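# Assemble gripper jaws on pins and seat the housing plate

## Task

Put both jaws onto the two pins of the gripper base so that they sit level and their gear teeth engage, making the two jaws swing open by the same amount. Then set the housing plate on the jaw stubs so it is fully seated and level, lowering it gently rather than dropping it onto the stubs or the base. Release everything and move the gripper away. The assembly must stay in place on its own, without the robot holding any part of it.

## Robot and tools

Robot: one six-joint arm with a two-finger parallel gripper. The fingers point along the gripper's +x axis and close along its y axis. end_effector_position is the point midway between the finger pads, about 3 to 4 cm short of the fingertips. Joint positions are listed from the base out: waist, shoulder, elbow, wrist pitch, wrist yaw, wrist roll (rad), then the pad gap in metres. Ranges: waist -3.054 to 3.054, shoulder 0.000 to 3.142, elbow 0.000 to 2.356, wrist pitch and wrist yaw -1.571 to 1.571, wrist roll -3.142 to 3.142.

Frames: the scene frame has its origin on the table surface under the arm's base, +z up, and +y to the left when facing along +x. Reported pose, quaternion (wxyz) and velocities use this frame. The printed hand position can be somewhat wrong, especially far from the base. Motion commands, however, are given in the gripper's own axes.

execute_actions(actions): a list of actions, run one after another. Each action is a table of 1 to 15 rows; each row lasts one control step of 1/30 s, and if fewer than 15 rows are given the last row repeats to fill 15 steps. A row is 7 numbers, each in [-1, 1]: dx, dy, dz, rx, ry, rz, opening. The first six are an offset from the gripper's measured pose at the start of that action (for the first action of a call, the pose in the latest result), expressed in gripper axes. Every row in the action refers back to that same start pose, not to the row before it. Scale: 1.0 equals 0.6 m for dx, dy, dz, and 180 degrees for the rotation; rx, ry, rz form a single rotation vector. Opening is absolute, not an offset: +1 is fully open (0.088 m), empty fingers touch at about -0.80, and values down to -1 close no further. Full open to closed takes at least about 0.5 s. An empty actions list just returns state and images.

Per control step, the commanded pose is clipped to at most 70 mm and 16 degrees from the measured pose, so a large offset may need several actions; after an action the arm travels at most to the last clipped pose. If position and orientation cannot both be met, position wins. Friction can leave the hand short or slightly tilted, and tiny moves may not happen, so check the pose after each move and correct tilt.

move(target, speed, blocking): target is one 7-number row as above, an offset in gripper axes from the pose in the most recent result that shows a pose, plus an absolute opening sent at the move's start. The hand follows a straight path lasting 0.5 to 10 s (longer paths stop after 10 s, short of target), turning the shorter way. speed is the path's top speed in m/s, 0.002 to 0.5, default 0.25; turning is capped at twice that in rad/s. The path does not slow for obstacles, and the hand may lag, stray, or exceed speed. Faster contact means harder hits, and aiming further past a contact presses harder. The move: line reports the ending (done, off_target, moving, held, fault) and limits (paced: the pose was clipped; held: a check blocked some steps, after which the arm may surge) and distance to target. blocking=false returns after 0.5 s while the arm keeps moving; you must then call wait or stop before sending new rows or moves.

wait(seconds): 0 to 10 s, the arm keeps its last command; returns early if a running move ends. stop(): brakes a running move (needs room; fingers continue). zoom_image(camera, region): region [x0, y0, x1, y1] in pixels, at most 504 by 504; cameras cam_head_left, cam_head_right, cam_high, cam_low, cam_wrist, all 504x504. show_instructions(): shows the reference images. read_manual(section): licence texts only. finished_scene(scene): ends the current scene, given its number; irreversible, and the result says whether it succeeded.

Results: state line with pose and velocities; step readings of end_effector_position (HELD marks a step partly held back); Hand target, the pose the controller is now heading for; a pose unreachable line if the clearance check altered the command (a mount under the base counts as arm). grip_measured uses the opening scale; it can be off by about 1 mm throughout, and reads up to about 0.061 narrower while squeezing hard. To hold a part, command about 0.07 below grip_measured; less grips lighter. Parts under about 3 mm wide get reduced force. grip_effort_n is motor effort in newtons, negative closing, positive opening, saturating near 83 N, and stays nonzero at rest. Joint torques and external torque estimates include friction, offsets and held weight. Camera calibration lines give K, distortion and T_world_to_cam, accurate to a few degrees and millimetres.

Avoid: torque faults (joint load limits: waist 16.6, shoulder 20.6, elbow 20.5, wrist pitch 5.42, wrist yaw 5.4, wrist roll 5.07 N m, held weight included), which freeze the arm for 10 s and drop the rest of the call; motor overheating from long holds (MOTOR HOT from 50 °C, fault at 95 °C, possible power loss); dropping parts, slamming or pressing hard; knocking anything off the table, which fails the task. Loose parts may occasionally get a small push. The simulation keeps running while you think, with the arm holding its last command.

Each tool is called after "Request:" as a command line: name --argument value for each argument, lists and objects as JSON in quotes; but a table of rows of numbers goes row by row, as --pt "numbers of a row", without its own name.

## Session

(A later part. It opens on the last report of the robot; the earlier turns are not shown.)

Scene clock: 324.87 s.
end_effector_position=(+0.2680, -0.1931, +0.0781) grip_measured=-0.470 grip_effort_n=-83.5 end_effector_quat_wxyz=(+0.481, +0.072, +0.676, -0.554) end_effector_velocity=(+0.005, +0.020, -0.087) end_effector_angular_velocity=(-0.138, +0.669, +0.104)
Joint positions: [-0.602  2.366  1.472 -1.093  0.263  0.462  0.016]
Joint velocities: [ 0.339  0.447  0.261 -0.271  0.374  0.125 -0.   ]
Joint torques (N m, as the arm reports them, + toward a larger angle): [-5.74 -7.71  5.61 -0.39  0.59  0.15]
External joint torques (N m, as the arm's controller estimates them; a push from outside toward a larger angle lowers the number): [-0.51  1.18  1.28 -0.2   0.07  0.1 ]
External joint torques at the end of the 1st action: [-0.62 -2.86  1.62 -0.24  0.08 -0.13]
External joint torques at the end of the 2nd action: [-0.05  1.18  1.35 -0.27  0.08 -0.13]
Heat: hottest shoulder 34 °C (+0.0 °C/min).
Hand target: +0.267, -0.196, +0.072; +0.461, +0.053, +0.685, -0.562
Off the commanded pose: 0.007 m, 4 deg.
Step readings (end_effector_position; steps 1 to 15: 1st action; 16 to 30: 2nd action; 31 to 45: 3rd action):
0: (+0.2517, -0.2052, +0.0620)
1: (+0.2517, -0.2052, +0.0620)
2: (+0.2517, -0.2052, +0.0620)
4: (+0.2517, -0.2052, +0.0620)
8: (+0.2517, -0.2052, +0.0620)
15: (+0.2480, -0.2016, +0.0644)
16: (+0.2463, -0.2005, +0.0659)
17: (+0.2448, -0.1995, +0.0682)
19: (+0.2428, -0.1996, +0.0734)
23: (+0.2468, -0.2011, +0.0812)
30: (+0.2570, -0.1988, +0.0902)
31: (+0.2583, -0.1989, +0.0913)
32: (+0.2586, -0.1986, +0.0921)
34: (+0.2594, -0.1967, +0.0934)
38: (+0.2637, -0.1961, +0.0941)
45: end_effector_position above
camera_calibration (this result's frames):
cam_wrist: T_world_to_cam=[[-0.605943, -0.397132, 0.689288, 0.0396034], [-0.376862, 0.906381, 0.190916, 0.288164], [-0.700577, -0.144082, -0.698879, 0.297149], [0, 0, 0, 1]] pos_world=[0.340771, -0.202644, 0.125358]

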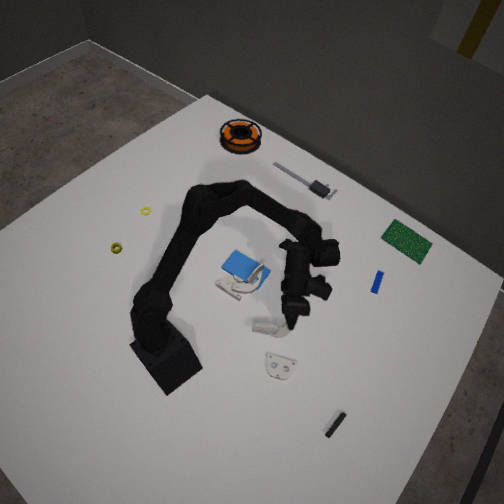

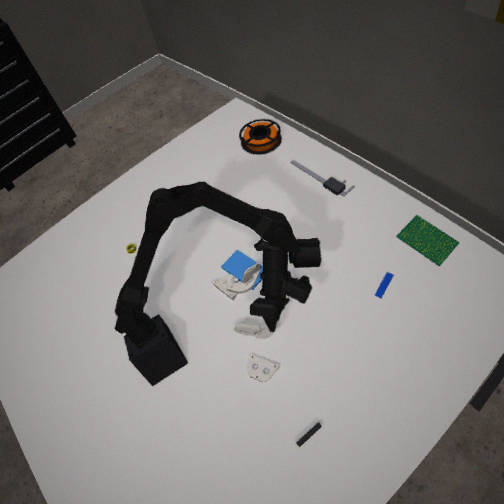

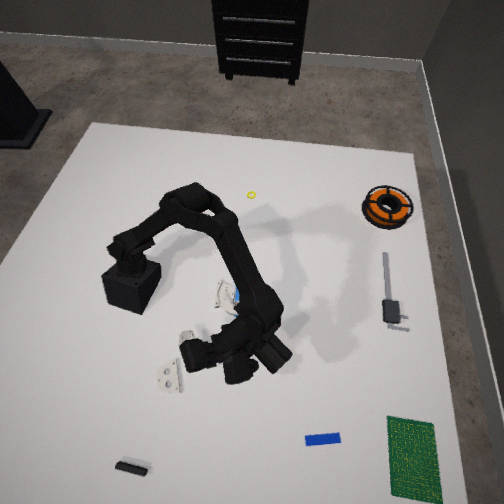

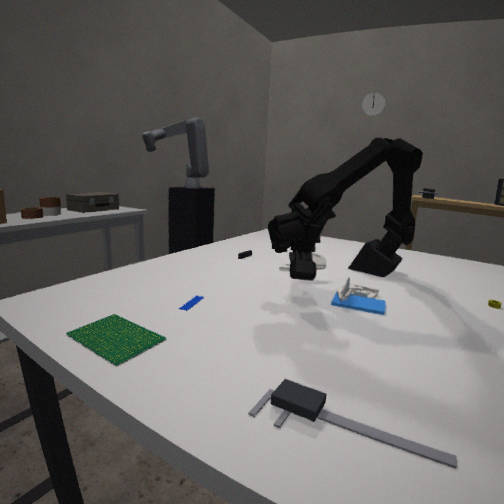

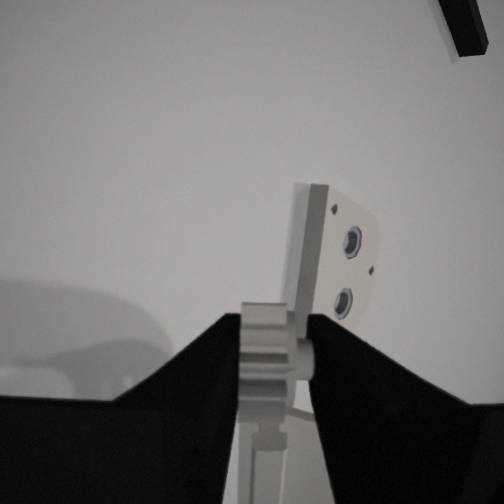

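Request:
execute_actions --actions '[]'

Request:
zoom_image --camera "cam_head_left" --region '[205, 240, 285, 310]'

Request:
zoom_image --camera "cam_low" --region '[260, 220, 360, 300]'

Scene clock: 326.30 s.
end_effector_position=(+0.2677, -0.1936, +0.0745) grip_measured=-0.470 grip_effort_n=-83.5 end_effector_quat_wxyz=(+0.465, +0.053, +0.683, -0.560) end_effector_velocity=(-0.003, -0.000, +0.000) end_effector_angular_velocity=(+0.012, +0.023, +0.010)
Joint positions: [-0.584  2.398  1.496 -1.119  0.298  0.473  0.016]
Joint velocities: [-0.002  0.002 -0.002 -0.007  0.007 -0.022 -0.   ]
Joint torques (N m, as the arm reports them, + toward a larger angle): [-5.07 -7.38  5.43 -0.4   0.56  0.13]
External joint torques (N m, as the arm's controller estimates them; a push from outside toward a larger angle lowers the number): [-0.71  0.93  1.4  -0.21  0.08  0.09]
Heat: hottest shoulder 34 °C (+0.0 °C/min).
Hand target: +0.267, -0.196, +0.072; +0.461, +0.053, +0.684, -0.563
Off the commanded pose: 0.003 m, 1 deg.
camera_calibration (this result's frames):
cam_wrist: T_world_to_cam=[[-0.569433, -0.386967, 0.72526, 0.031232], [-0.370141, 0.90847, 0.194107, 0.287499], [-0.73399, -0.157917, -0.660545, 0.297685], [0, 0, 0, 1]] pos_world=[0.342697, -0.202089, 0.118178]

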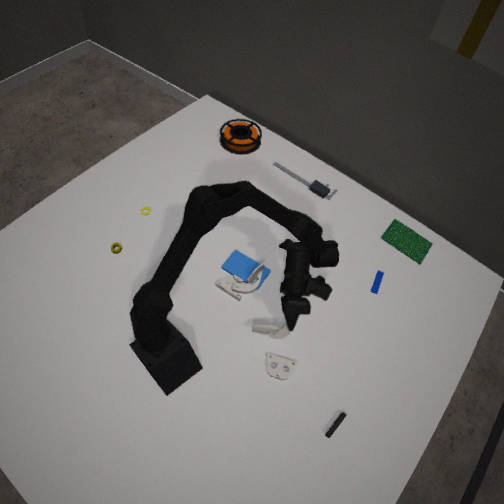

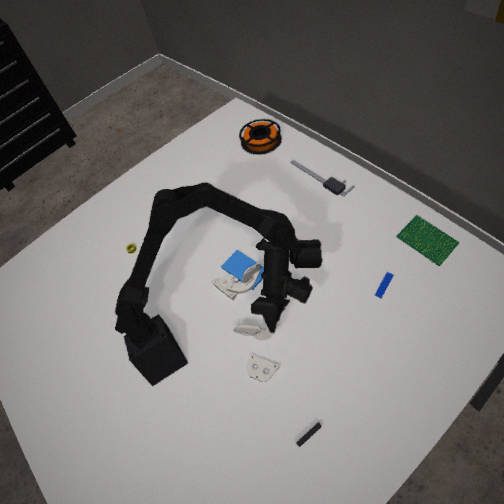

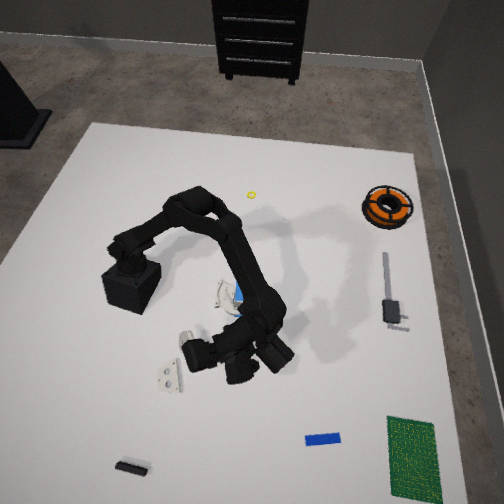

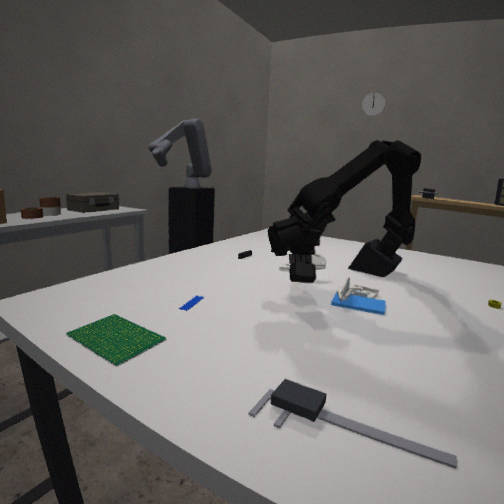

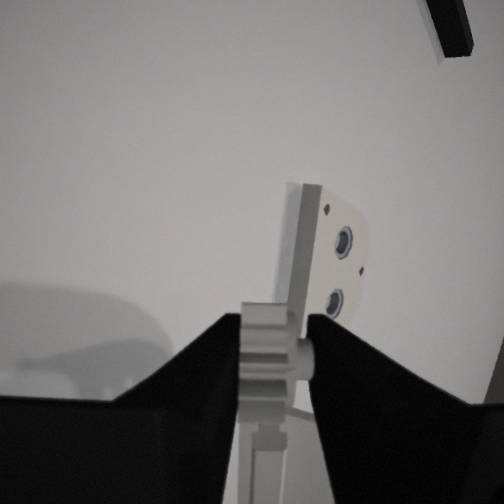

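Region (205, 240, 285, 310) of cam_head_left's 504x504 image, scaled by 6.300, with more detail than that image has; it fills the top 441 rows of this view, and the rest is white.

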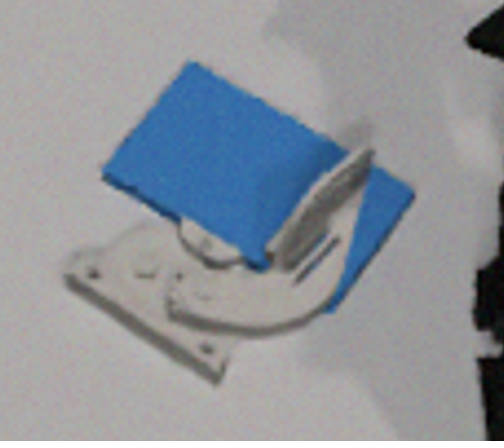

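Region (260, 220, 360, 300) of cam_low's 504x504 image, scaled by 5.040, with more detail than that image has; it fills the top 403 rows of this view, and the rest is white.

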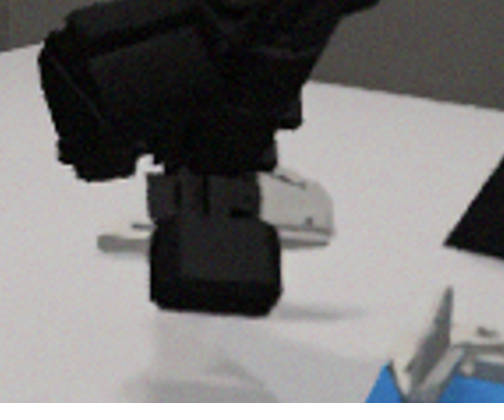

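Request:
execute_actions --actions '[[[0.0046,0.0048,-0.0004,0,0,-0.003,-0.55],[0.0075,0.0078,-0.0007,0,0,-0.004,-0.55],[0.0104,0.0107,-0.0009,0,0,-0.005,-0.55],[0.0133,0.0137,-0.0012,0,0,-0.006,-0.55],[0.0162,0.0167,-0.0014,0,0,-0.007,-0.55],[0.0185,0.0191,-0.0016,0,0,-0.008,-0.55],[0.0208,0.0215,-0.0018,0,0,-0.008,-0.55],[0.0226,0.0233,-0.002,0,0,-0.008,-0.55],[0.024,0.0247,-0.0021,0,0,-0.008,-0.55],[0.0251,0.0259,-0.0022,0,0,-0.008,-0.55],[0.026,0.0268,-0.0023,0,0,-0.008,-0.55],[0.0269,0.0277,-0.0024,0,0,-0.008,-0.55],[0.0277,0.0285,-0.0024,0,0,-0.008,-0.55],[0.0284,0.0292,-0.0025,0,0,-0.008,-0.55],[0.0289,0.0298,-0.0026,0,0,-0.008,-0.55]]]'

Scene clock: 330.57 s.
end_effector_position=(+0.2724, -0.1932, +0.0570) grip_measured=-0.470 grip_effort_n=-83.5 end_effector_quat_wxyz=(+0.467, +0.045, +0.679, -0.565) end_effector_velocity=(+0.002, -0.003, -0.012) end_effector_angular_velocity=(-0.009, -0.017, -0.007)
Joint positions: [-0.551  2.437  1.496 -1.081  0.302  0.505  0.016]
Joint velocities: [ 0.007  0.027 -0.002  0.037 -0.007  0.022  0.   ]
Joint torques (N m, as the arm reports them, + toward a larger angle): [-4.75 -7.32  3.64 -0.14  0.47  0.13]
External joint torques (N m, as the arm's controller estimates them; a push from outside toward a larger angle lowers the number): [-0.3   1.3  -0.34  0.07 -0.02  0.08]
Heat: hottest shoulder 34 °C (+0.0 °C/min).
Hand target: +0.268, -0.194, +0.050; +0.458, +0.045, +0.684, -0.566
Off the commanded pose: 0.009 m, 1 deg.
Step readings (end_effector_position):
0: (+0.2677, -0.1936, +0.0745)
1: (+0.2677, -0.1936, +0.0745)
2: (+0.2677, -0.1935, +0.0745)
4: (+0.2689, -0.1936, +0.0733)
8: (+0.2713, -0.1929, +0.0660)
15: end_effector_position above
camera_calibration (this result's frames):
cam_wrist: T_world_to_cam=[[-0.564587, -0.37725, 0.734115, 0.0467523], [-0.376462, 0.909228, 0.177711, 0.295085], [-0.734519, -0.176034, -0.655358, 0.28602], [0, 0, 0, 1]] pos_world=[0.347572, -0.200313, 0.100684]

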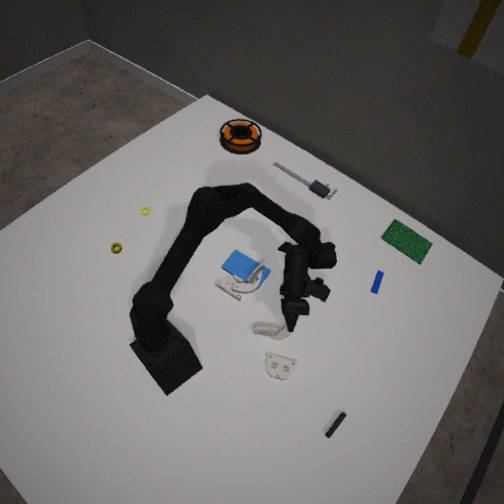

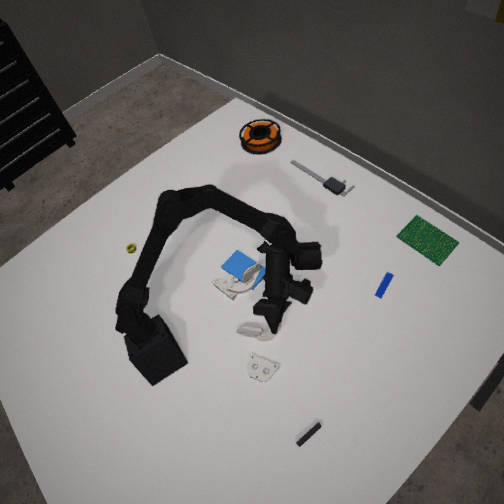

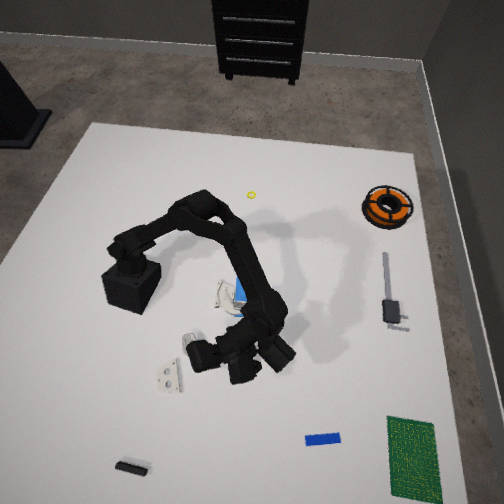

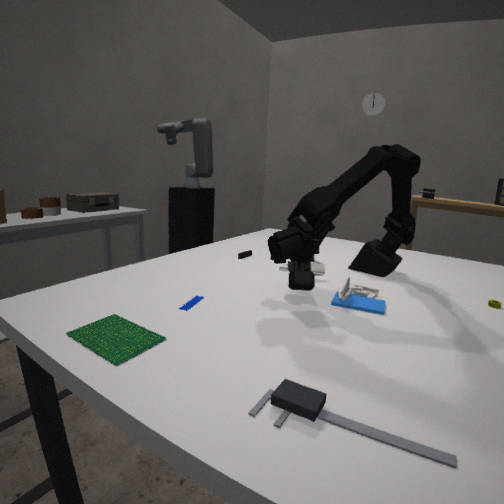

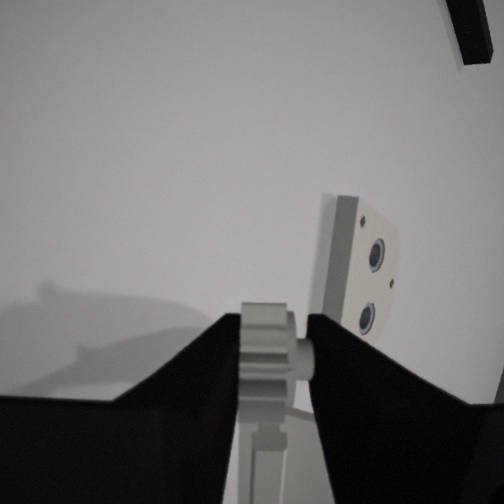

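Request:
execute_actions --actions '[]'

Scene clock: 337.00 s.
end_effector_position=(+0.2725, -0.1937, +0.0560) grip_measured=-0.470 grip_effort_n=-83.5 end_effector_quat_wxyz=(+0.467, +0.046, +0.678, -0.566) end_effector_velocity=(-0.003, +0.001, -0.001) end_effector_angular_velocity=(+0.015, +0.008, -0.005)
Joint positions: [-0.551  2.44   1.496 -1.077  0.302  0.507  0.016]
Joint velocities: [-0.002  0.002 -0.002 -0.007 -0.007 -0.007  0.   ]
Joint torques (N m, as the arm reports them, + toward a larger angle): [-4.66 -7.32  3.61 -0.14  0.46  0.13]
External joint torques (N m, as the arm's controller estimates them; a push from outside toward a larger angle lowers the number): [-0.23  1.17 -0.29  0.08 -0.02  0.08]
Heat: hottest shoulder 35 °C (+1.0 °C/min).
Hand target: +0.267, -0.194, +0.050; +0.458, +0.045, +0.684, -0.566
Off the commanded pose: 0.008 m, 1 deg.
camera_calibration (this result's frames):
cam_wrist: T_world_to_cam=[[-0.565808, -0.37591, 0.733861, 0.0480175], [-0.376123, 0.909703, 0.175991, 0.295842], [-0.733752, -0.176445, -0.656106, 0.285113], [0, 0, 0, 1]] pos_world=[0.347644, -0.200771, 0.0997603]

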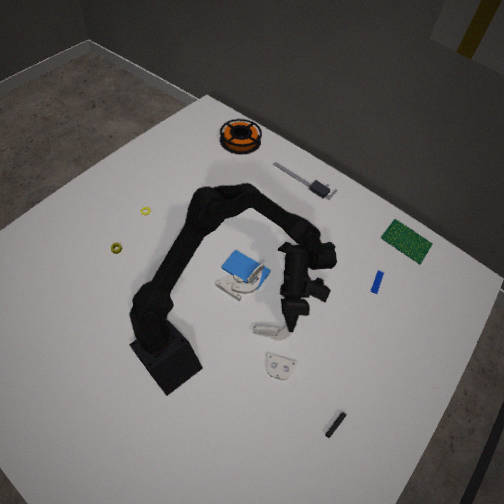

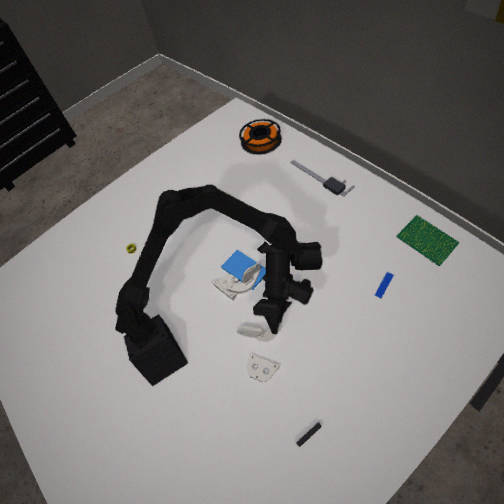

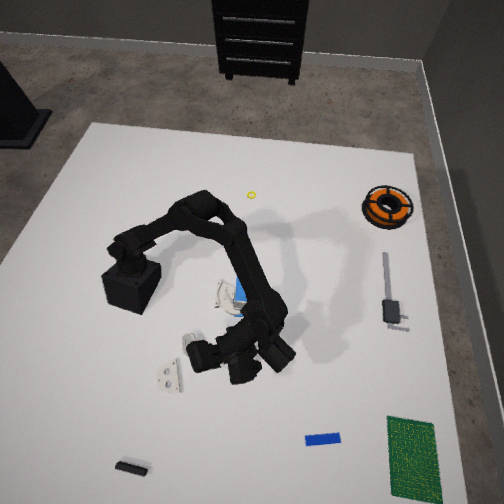

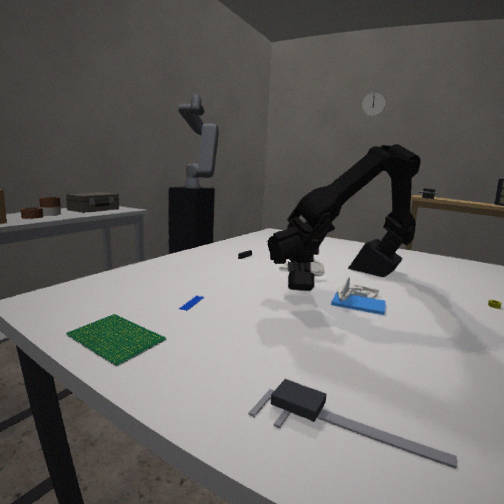

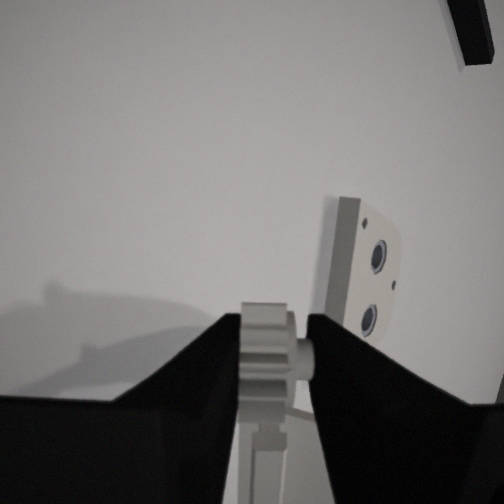

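Request:
zoom_image --camera "cam_low" --region '[250, 220, 400, 320]'

Request:
zoom_image --camera "cam_head_right" --region '[200, 240, 340, 390]'

Region (250, 220, 400, 320) of cam_low's 504x504 image, scaled by 3.360, with more detail than that image has.

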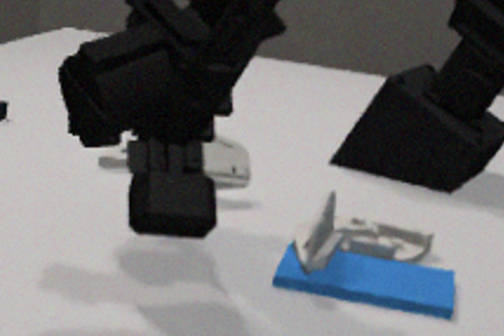

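Region (200, 240, 340, 390) of cam_head_right's 504x504 image, scaled by 3.360, with more detail than that image has; it fills the left 470 columns of this view, and the rest is white.

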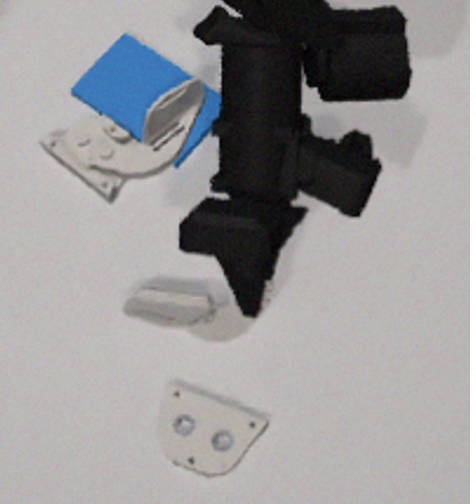

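Request:
execute_actions --actions '[[[0.0125,0.0029,-0.0052,-0.0022,0.0053,-0.0038,-0.55],[0.0130,0.0034,-0.0053,-0.0022,0.0053,-0.0038,-0.55],[0.0135,0.0039,-0.0053,-0.0022,0.0053,-0.0038,-0.55],[0.0140,0.0044,-0.0054,-0.0022,0.0053,-0.0038,-0.55],[0.0145,0.0050,-0.0054,-0.0022,0.0053,-0.0038,-0.55],[0.0150,0.0055,-0.0055,-0.0022,0.0053,-0.0038,-0.55],[0.0155,0.0060,-0.0055,-0.0022,0.0053,-0.0038,-0.55],[0.0160,0.0065,-0.0056,-0.0022,0.0053,-0.0038,-0.55],[0.0165,0.0070,-0.0056,-0.0022,0.0053,-0.0038,-0.55],[0.0170,0.0076,-0.0057,-0.0022,0.0053,-0.0038,-0.55],[0.0174,0.0081,-0.0057,-0.0022,0.0053,-0.0038,-0.55],[0.0178,0.0085,-0.0058,-0.0022,0.0053,-0.0038,-0.55]]]'

Scene clock: 345.03 s.
end_effector_position=(+0.2728, -0.1942, +0.0543) grip_measured=-0.470 grip_effort_n=-83.5 end_effector_quat_wxyz=(+0.468, +0.044, +0.678, -0.566) end_effector_velocity=(-0.001, +0.003, -0.000) end_effector_angular_velocity=(+0.013, +0.007, +0.002)
Joint positions: [-0.548  2.444  1.496 -1.072  0.305  0.508  0.016]
Joint velocities: [ 0.002 -0.002 -0.002 -0.007 -0.007 -0.007 -0.   ]
Joint torques (N m, as the arm reports them, + toward a larger angle): [-4.5  -6.68  3.4   0.3   0.32  0.21]
External joint torques (N m, as the arm's controller estimates them; a push from outside toward a larger angle lowers the number): [-0.07  1.87 -0.52  0.5  -0.17  0.16]
Heat: hottest shoulder 35 °C (+0.0 °C/min).
Hand target: +0.267, -0.194, +0.045; +0.458, +0.045, +0.684, -0.566
Off the commanded pose: 0.011 m, 1 deg.
Step readings (end_effector_position):
0: (+0.2725, -0.1937, +0.0560)
1: (+0.2725, -0.1937, +0.0560)
2: (+0.2726, -0.1938, +0.0560)
4: (+0.2729, -0.1940, +0.0556)
8: (+0.2728, -0.1941, +0.0549)
15: end_effector_position above
camera_calibration (this result's frames):
cam_wrist: T_world_to_cam=[[-0.563939, -0.375577, 0.735469, 0.0486674], [-0.378181, 0.909174, 0.174303, 0.297265], [-0.734134, -0.179845, -0.654755, 0.283495], [0, 0, 0, 1]] pos_world=[0.347989, -0.201002, 0.0980125]

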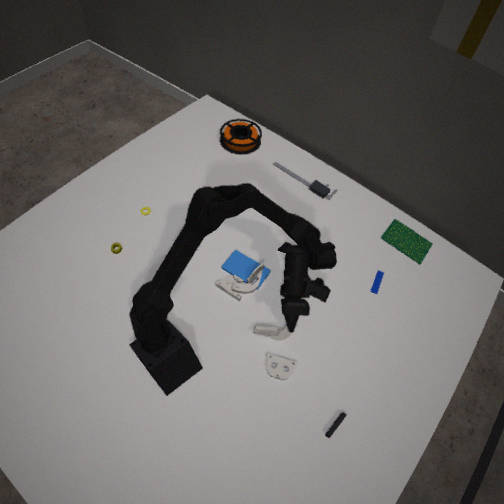

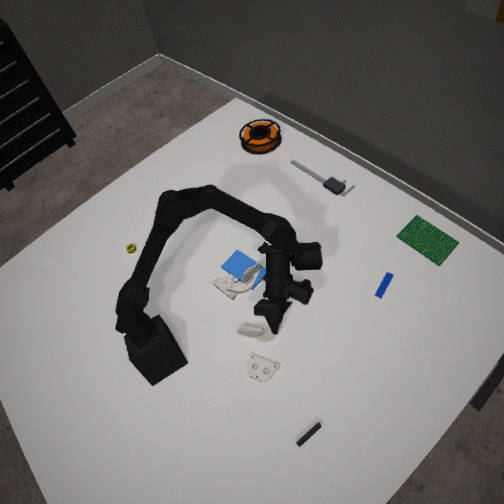

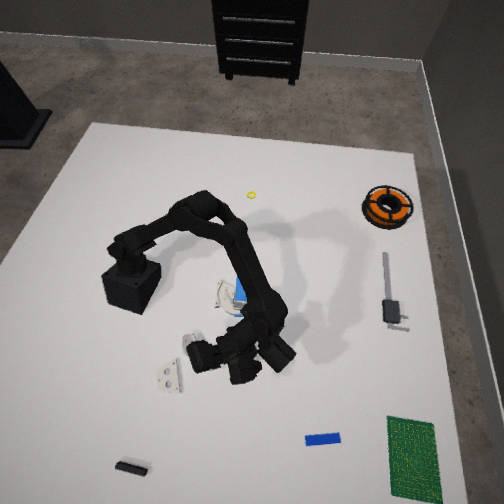

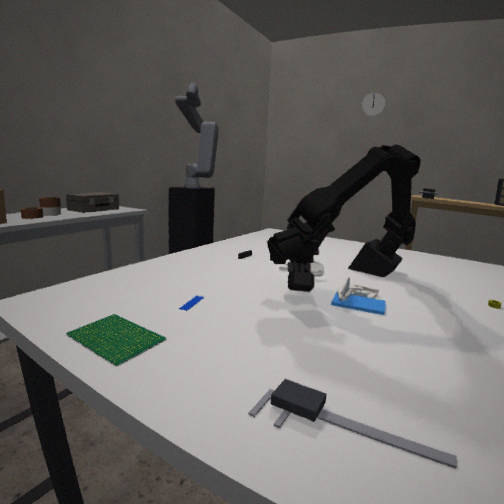

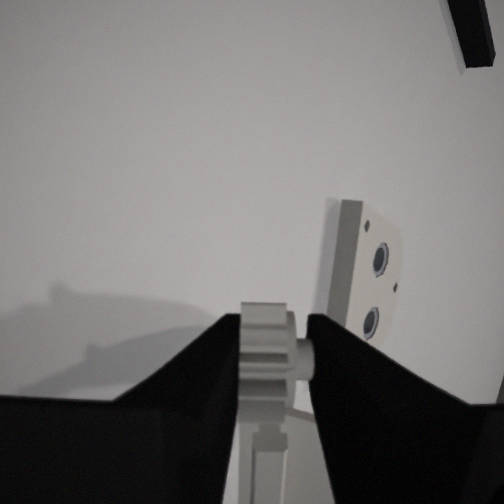

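Request:
execute_actions --actions '[[[0,0,0,0,0,0,-0.47],[0,0,0,0,0,0,-0.43],[0,0,0,0,0,0,-0.39],[0,0,0,0,0,0,-0.35],[0,0,0,0,0,0,-0.30],[0,0,0,0,0,0,-0.25],[0,0,0,0,0,0,-0.20],[0,0,0,0,0,0,-0.15],[0,0,0,0,0,0,-0.10],[0,0,0,0,0,0,-0.05],[0,0,0,0,0,0,0.0],[0,0,0,0,0,0,0.05],[0,0,0,0,0,0,0.10],[0,0,0,0,0,0,0.14],[0,0,0,0,0,0,0.16]]]'

Scene clock: 348.03 s.
end_effector_position=(+0.2728, -0.1944, +0.0545) grip_measured=+0.064 grip_effort_n=13.3 end_effector_quat_wxyz=(+0.468, +0.043, +0.677, -0.566) end_effector_velocity=(-0.005, +0.004, -0.002) end_effector_angular_velocity=(+0.040, +0.019, -0.005)
Joint positions: [-0.548  2.444  1.496 -1.071  0.306  0.508  0.042]
Joint velocities: [-0.002  0.002 -0.002 -0.022 -0.022 -0.022  0.055]
Joint torques (N m, as the arm reports them, + toward a larger angle): [-4.95 -9.43  4.36 -0.26  0.38  0.02]
External joint torques (N m, as the arm's controller estimates them; a push from outside toward a larger angle lowers the number): [-0.53 -0.94  0.52 -0.02 -0.11 -0.02]
Heat: hottest shoulder 35 °C (+0.0 °C/min).
Hand target: +0.273, -0.194, +0.054; +0.468, +0.044, +0.678, -0.566
Off the commanded pose: 0.000 m, 0 deg.
Step readings (end_effector_position):
0: (+0.2728, -0.1943, +0.0543)
1: (+0.2728, -0.1943, +0.0544)
2: (+0.2728, -0.1943, +0.0544)
4: (+0.2728, -0.1944, +0.0545)
8: (+0.2728, -0.1944, +0.0545)
15: end_effector_position above
camera_calibration (this result's frames):
cam_wrist: T_world_to_cam=[[-0.563343, -0.374913, 0.736264, 0.0484238], [-0.378641, 0.909184, 0.173253, 0.297617], [-0.734354, -0.181179, -0.654139, 0.28332], [0, 0, 0, 1]] pos_world=[0.348026, -0.201102, 0.0981152]

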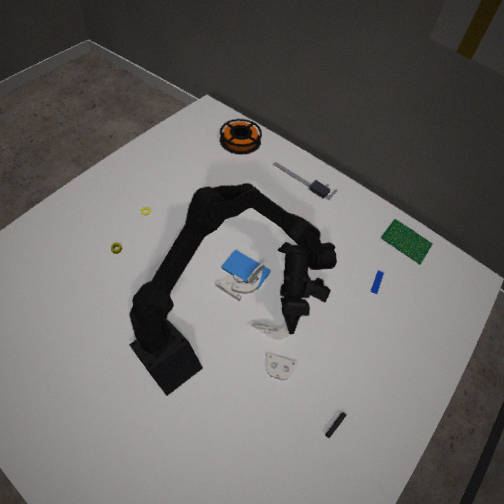

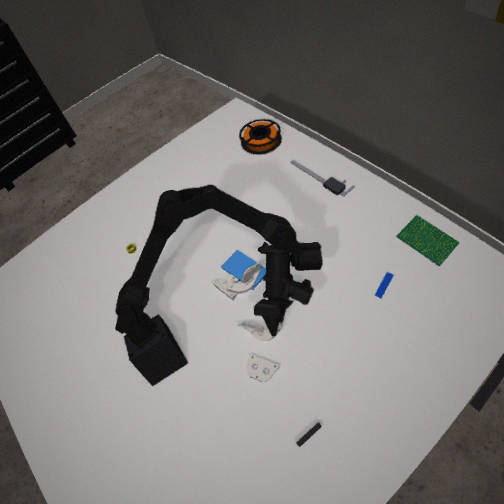

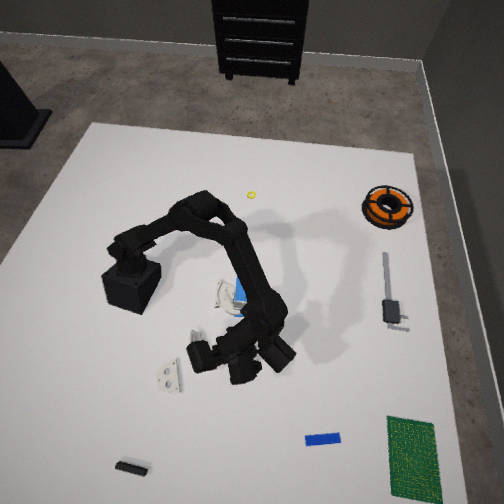

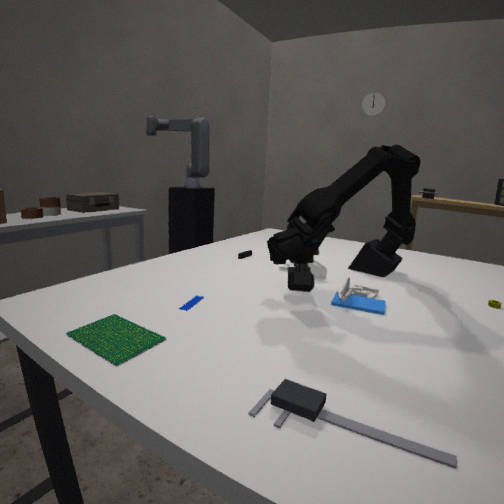

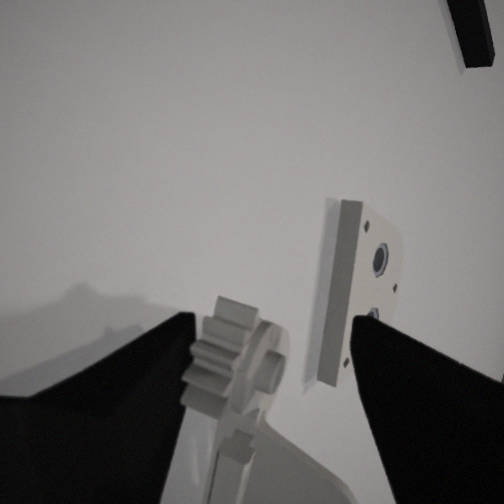

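Request:
execute_actions --actions '[[[-0.002,0.0018,0.0002,0,0,0,0.17],[-0.0045,0.004,0.0005,0,0,0,0.18],[-0.007,0.0062,0.0008,0,0,0,0.19],[-0.0095,0.0084,0.001,0,0,0,0.2],[-0.012,0.0106,0.0013,0,0,0,0.2],[-0.0145,0.0128,0.0016,0,0,0,0.2],[-0.017,0.015,0.0018,0,0,0,0.2],[-0.0195,0.0172,0.0021,0,0,0,0.2],[-0.022,0.0194,0.0024,0,0,0,0.2],[-0.0245,0.0214,0.0027,0,0,0,0.2],[-0.027,0.0232,0.003,0,0,0,0.2],[-0.0295,0.025,0.0032,0,0,0,0.2],[-0.032,0.0265,0.0035,0,0,0,0.2],[-0.034,0.0275,0.0037,0,0,0,0.2],[-0.035,0.028,0.0038,0,0,0,0.2]]]'

Scene clock: 351.53 s.
end_effector_position=(+0.2941, -0.1812, +0.0612) grip_measured=+0.197 grip_effort_n=12.8 end_effector_quat_wxyz=(+0.473, +0.042, +0.674, -0.566) end_effector_velocity=(+0.040, +0.022, +0.003) end_effector_angular_velocity=(+0.006, -0.011, +0.023)
Joint positions: [-0.507  2.451  1.582 -1.148  0.291  0.545  0.049]
Joint velocities: [ 0.076  0.046  0.173 -0.125 -0.037  0.051  0.   ]
Joint torques (N m, as the arm reports them, + toward a larger angle): [-5.07 -7.36  5.23 -0.46  0.31  0.15]
External joint torques (N m, as the arm's controller estimates them; a push from outside toward a larger angle lowers the number): [-0.26  1.27  1.32 -0.2  -0.19  0.1 ]
Heat: hottest shoulder 36 °C (+1.0 °C/min).
Hand target: +0.296, -0.180, +0.057; +0.468, +0.043, +0.677, -0.566
Off the commanded pose: 0.005 m, 1 deg.
Step readings (end_effector_position):
0: (+0.2728, -0.1944, +0.0545)
1: (+0.2728, -0.1944, +0.0545)
2: (+0.2728, -0.1942, +0.0545)
4: (+0.2730, -0.1932, +0.0555)
8: (+0.2800, -0.1891, +0.0578)
15: end_effector_position above
camera_calibration (this result's frames):
cam_wrist: T_world_to_cam=[[-0.567073, -0.375265, 0.733215, 0.061656], [-0.388074, 0.906915, 0.164027, 0.2954], [-0.726517, -0.191526, -0.659917, 0.301925], [0, 0, 0, 1]] pos_world=[0.368954, -0.186939, 0.105585]

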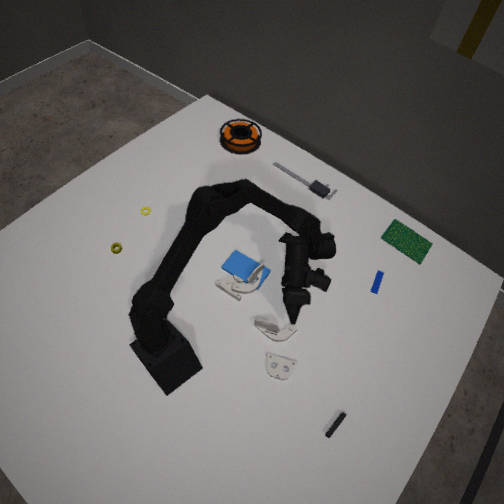

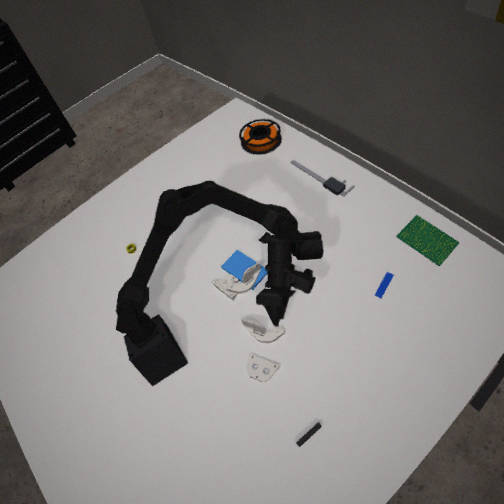

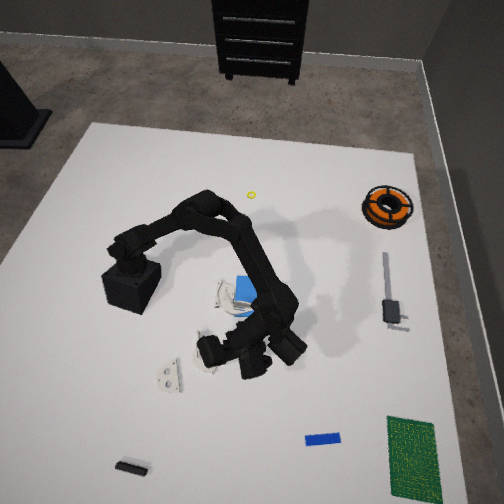

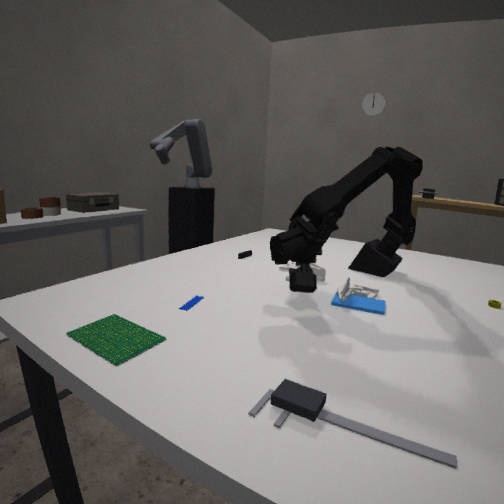

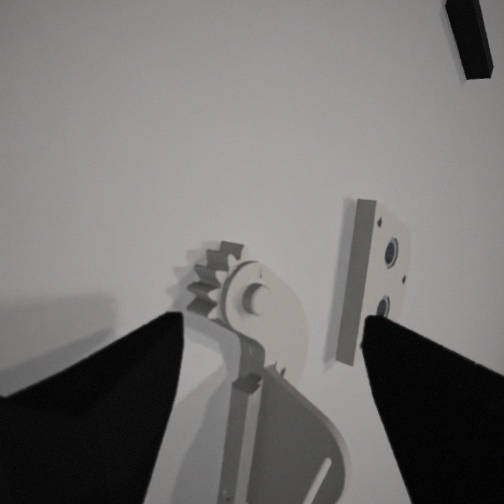

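Request:
execute_actions --actions '[]'

Request:
zoom_image --camera "cam_wrist" --region '[160, 200, 412, 504]'

Request:
zoom_image --camera "cam_head_right" --region '[200, 240, 340, 390]'

Scene clock: 355.40 s.
end_effector_position=(+0.2960, -0.1795, +0.0614) grip_measured=+0.197 grip_effort_n=12.8 end_effector_quat_wxyz=(+0.472, +0.042, +0.675, -0.566) end_effector_velocity=(-0.002, +0.001, +0.001) end_effector_angular_velocity=(+0.012, +0.005, -0.003)
Joint positions: [-0.502  2.455  1.594 -1.16   0.289  0.55   0.049]
Joint velocities: [-0.002 -0.002 -0.002 -0.007 -0.007 -0.007 -0.   ]
Joint torques (N m, as the arm reports them, + toward a larger angle): [-5.02 -7.49  5.39 -0.43  0.3   0.14]
External joint torques (N m, as the arm's controller estimates them; a push from outside toward a larger angle lowers the number): [-0.38  1.34  1.36 -0.18 -0.18  0.09]
Heat: hottest shoulder 36 °C (+1.0 °C/min).
Hand target: +0.296, -0.180, +0.057; +0.468, +0.043, +0.677, -0.566
Off the commanded pose: 0.005 m, 1 deg.
camera_calibration (this result's frames):
cam_wrist: T_world_to_cam=[[-0.565885, -0.375106, 0.734214, 0.0628827], [-0.386147, 0.907385, 0.165961, 0.293984], [-0.728468, -0.1896, -0.658321, 0.304586], [0, 0, 0, 1]] pos_world=[0.370987, -0.18542, 0.105556]

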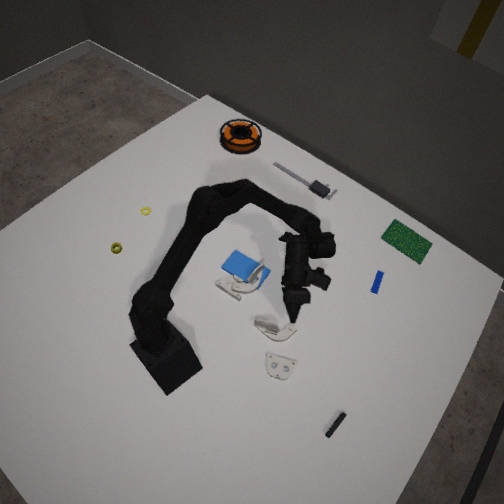

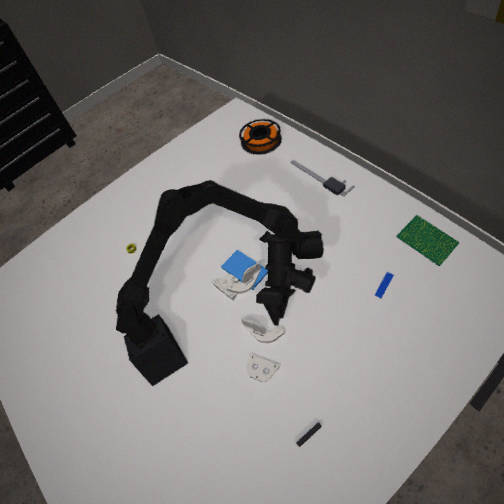

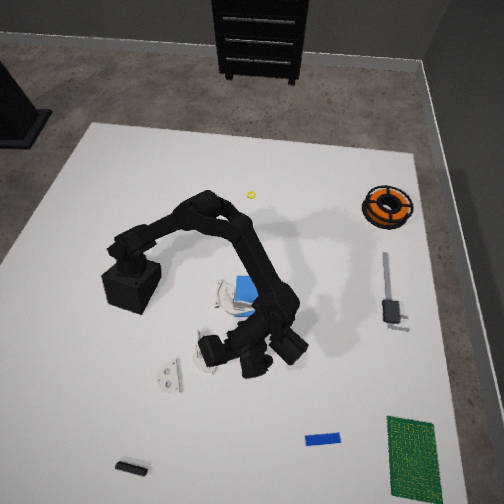

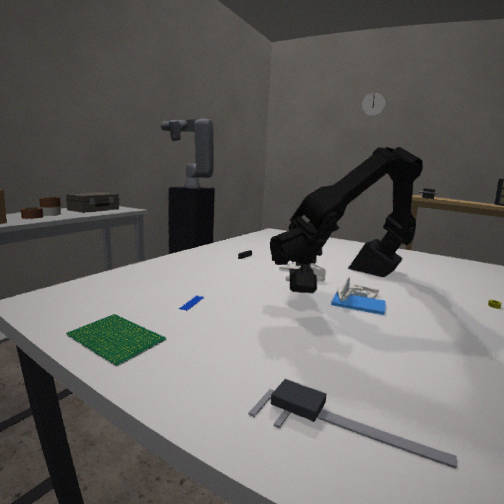

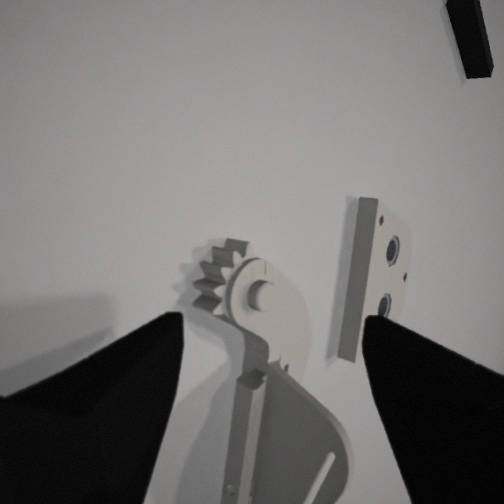

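Region (160, 200, 412, 504) of cam_wrist's 504x504 image, scaled by 1.658, with more detail than that image has; it fills the left 418 columns of this view, and the rest is white.

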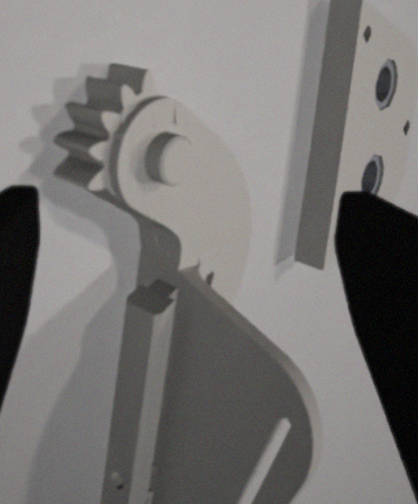

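Region (200, 240, 340, 390) of cam_head_right's 504x504 image, scaled by 3.360, with more detail than that image has; it fills the left 470 columns of this view, and the rest is white.

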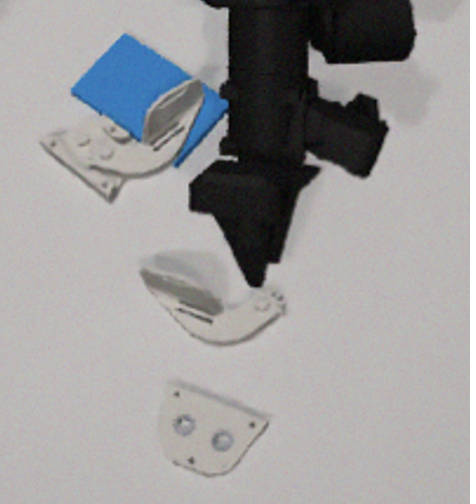

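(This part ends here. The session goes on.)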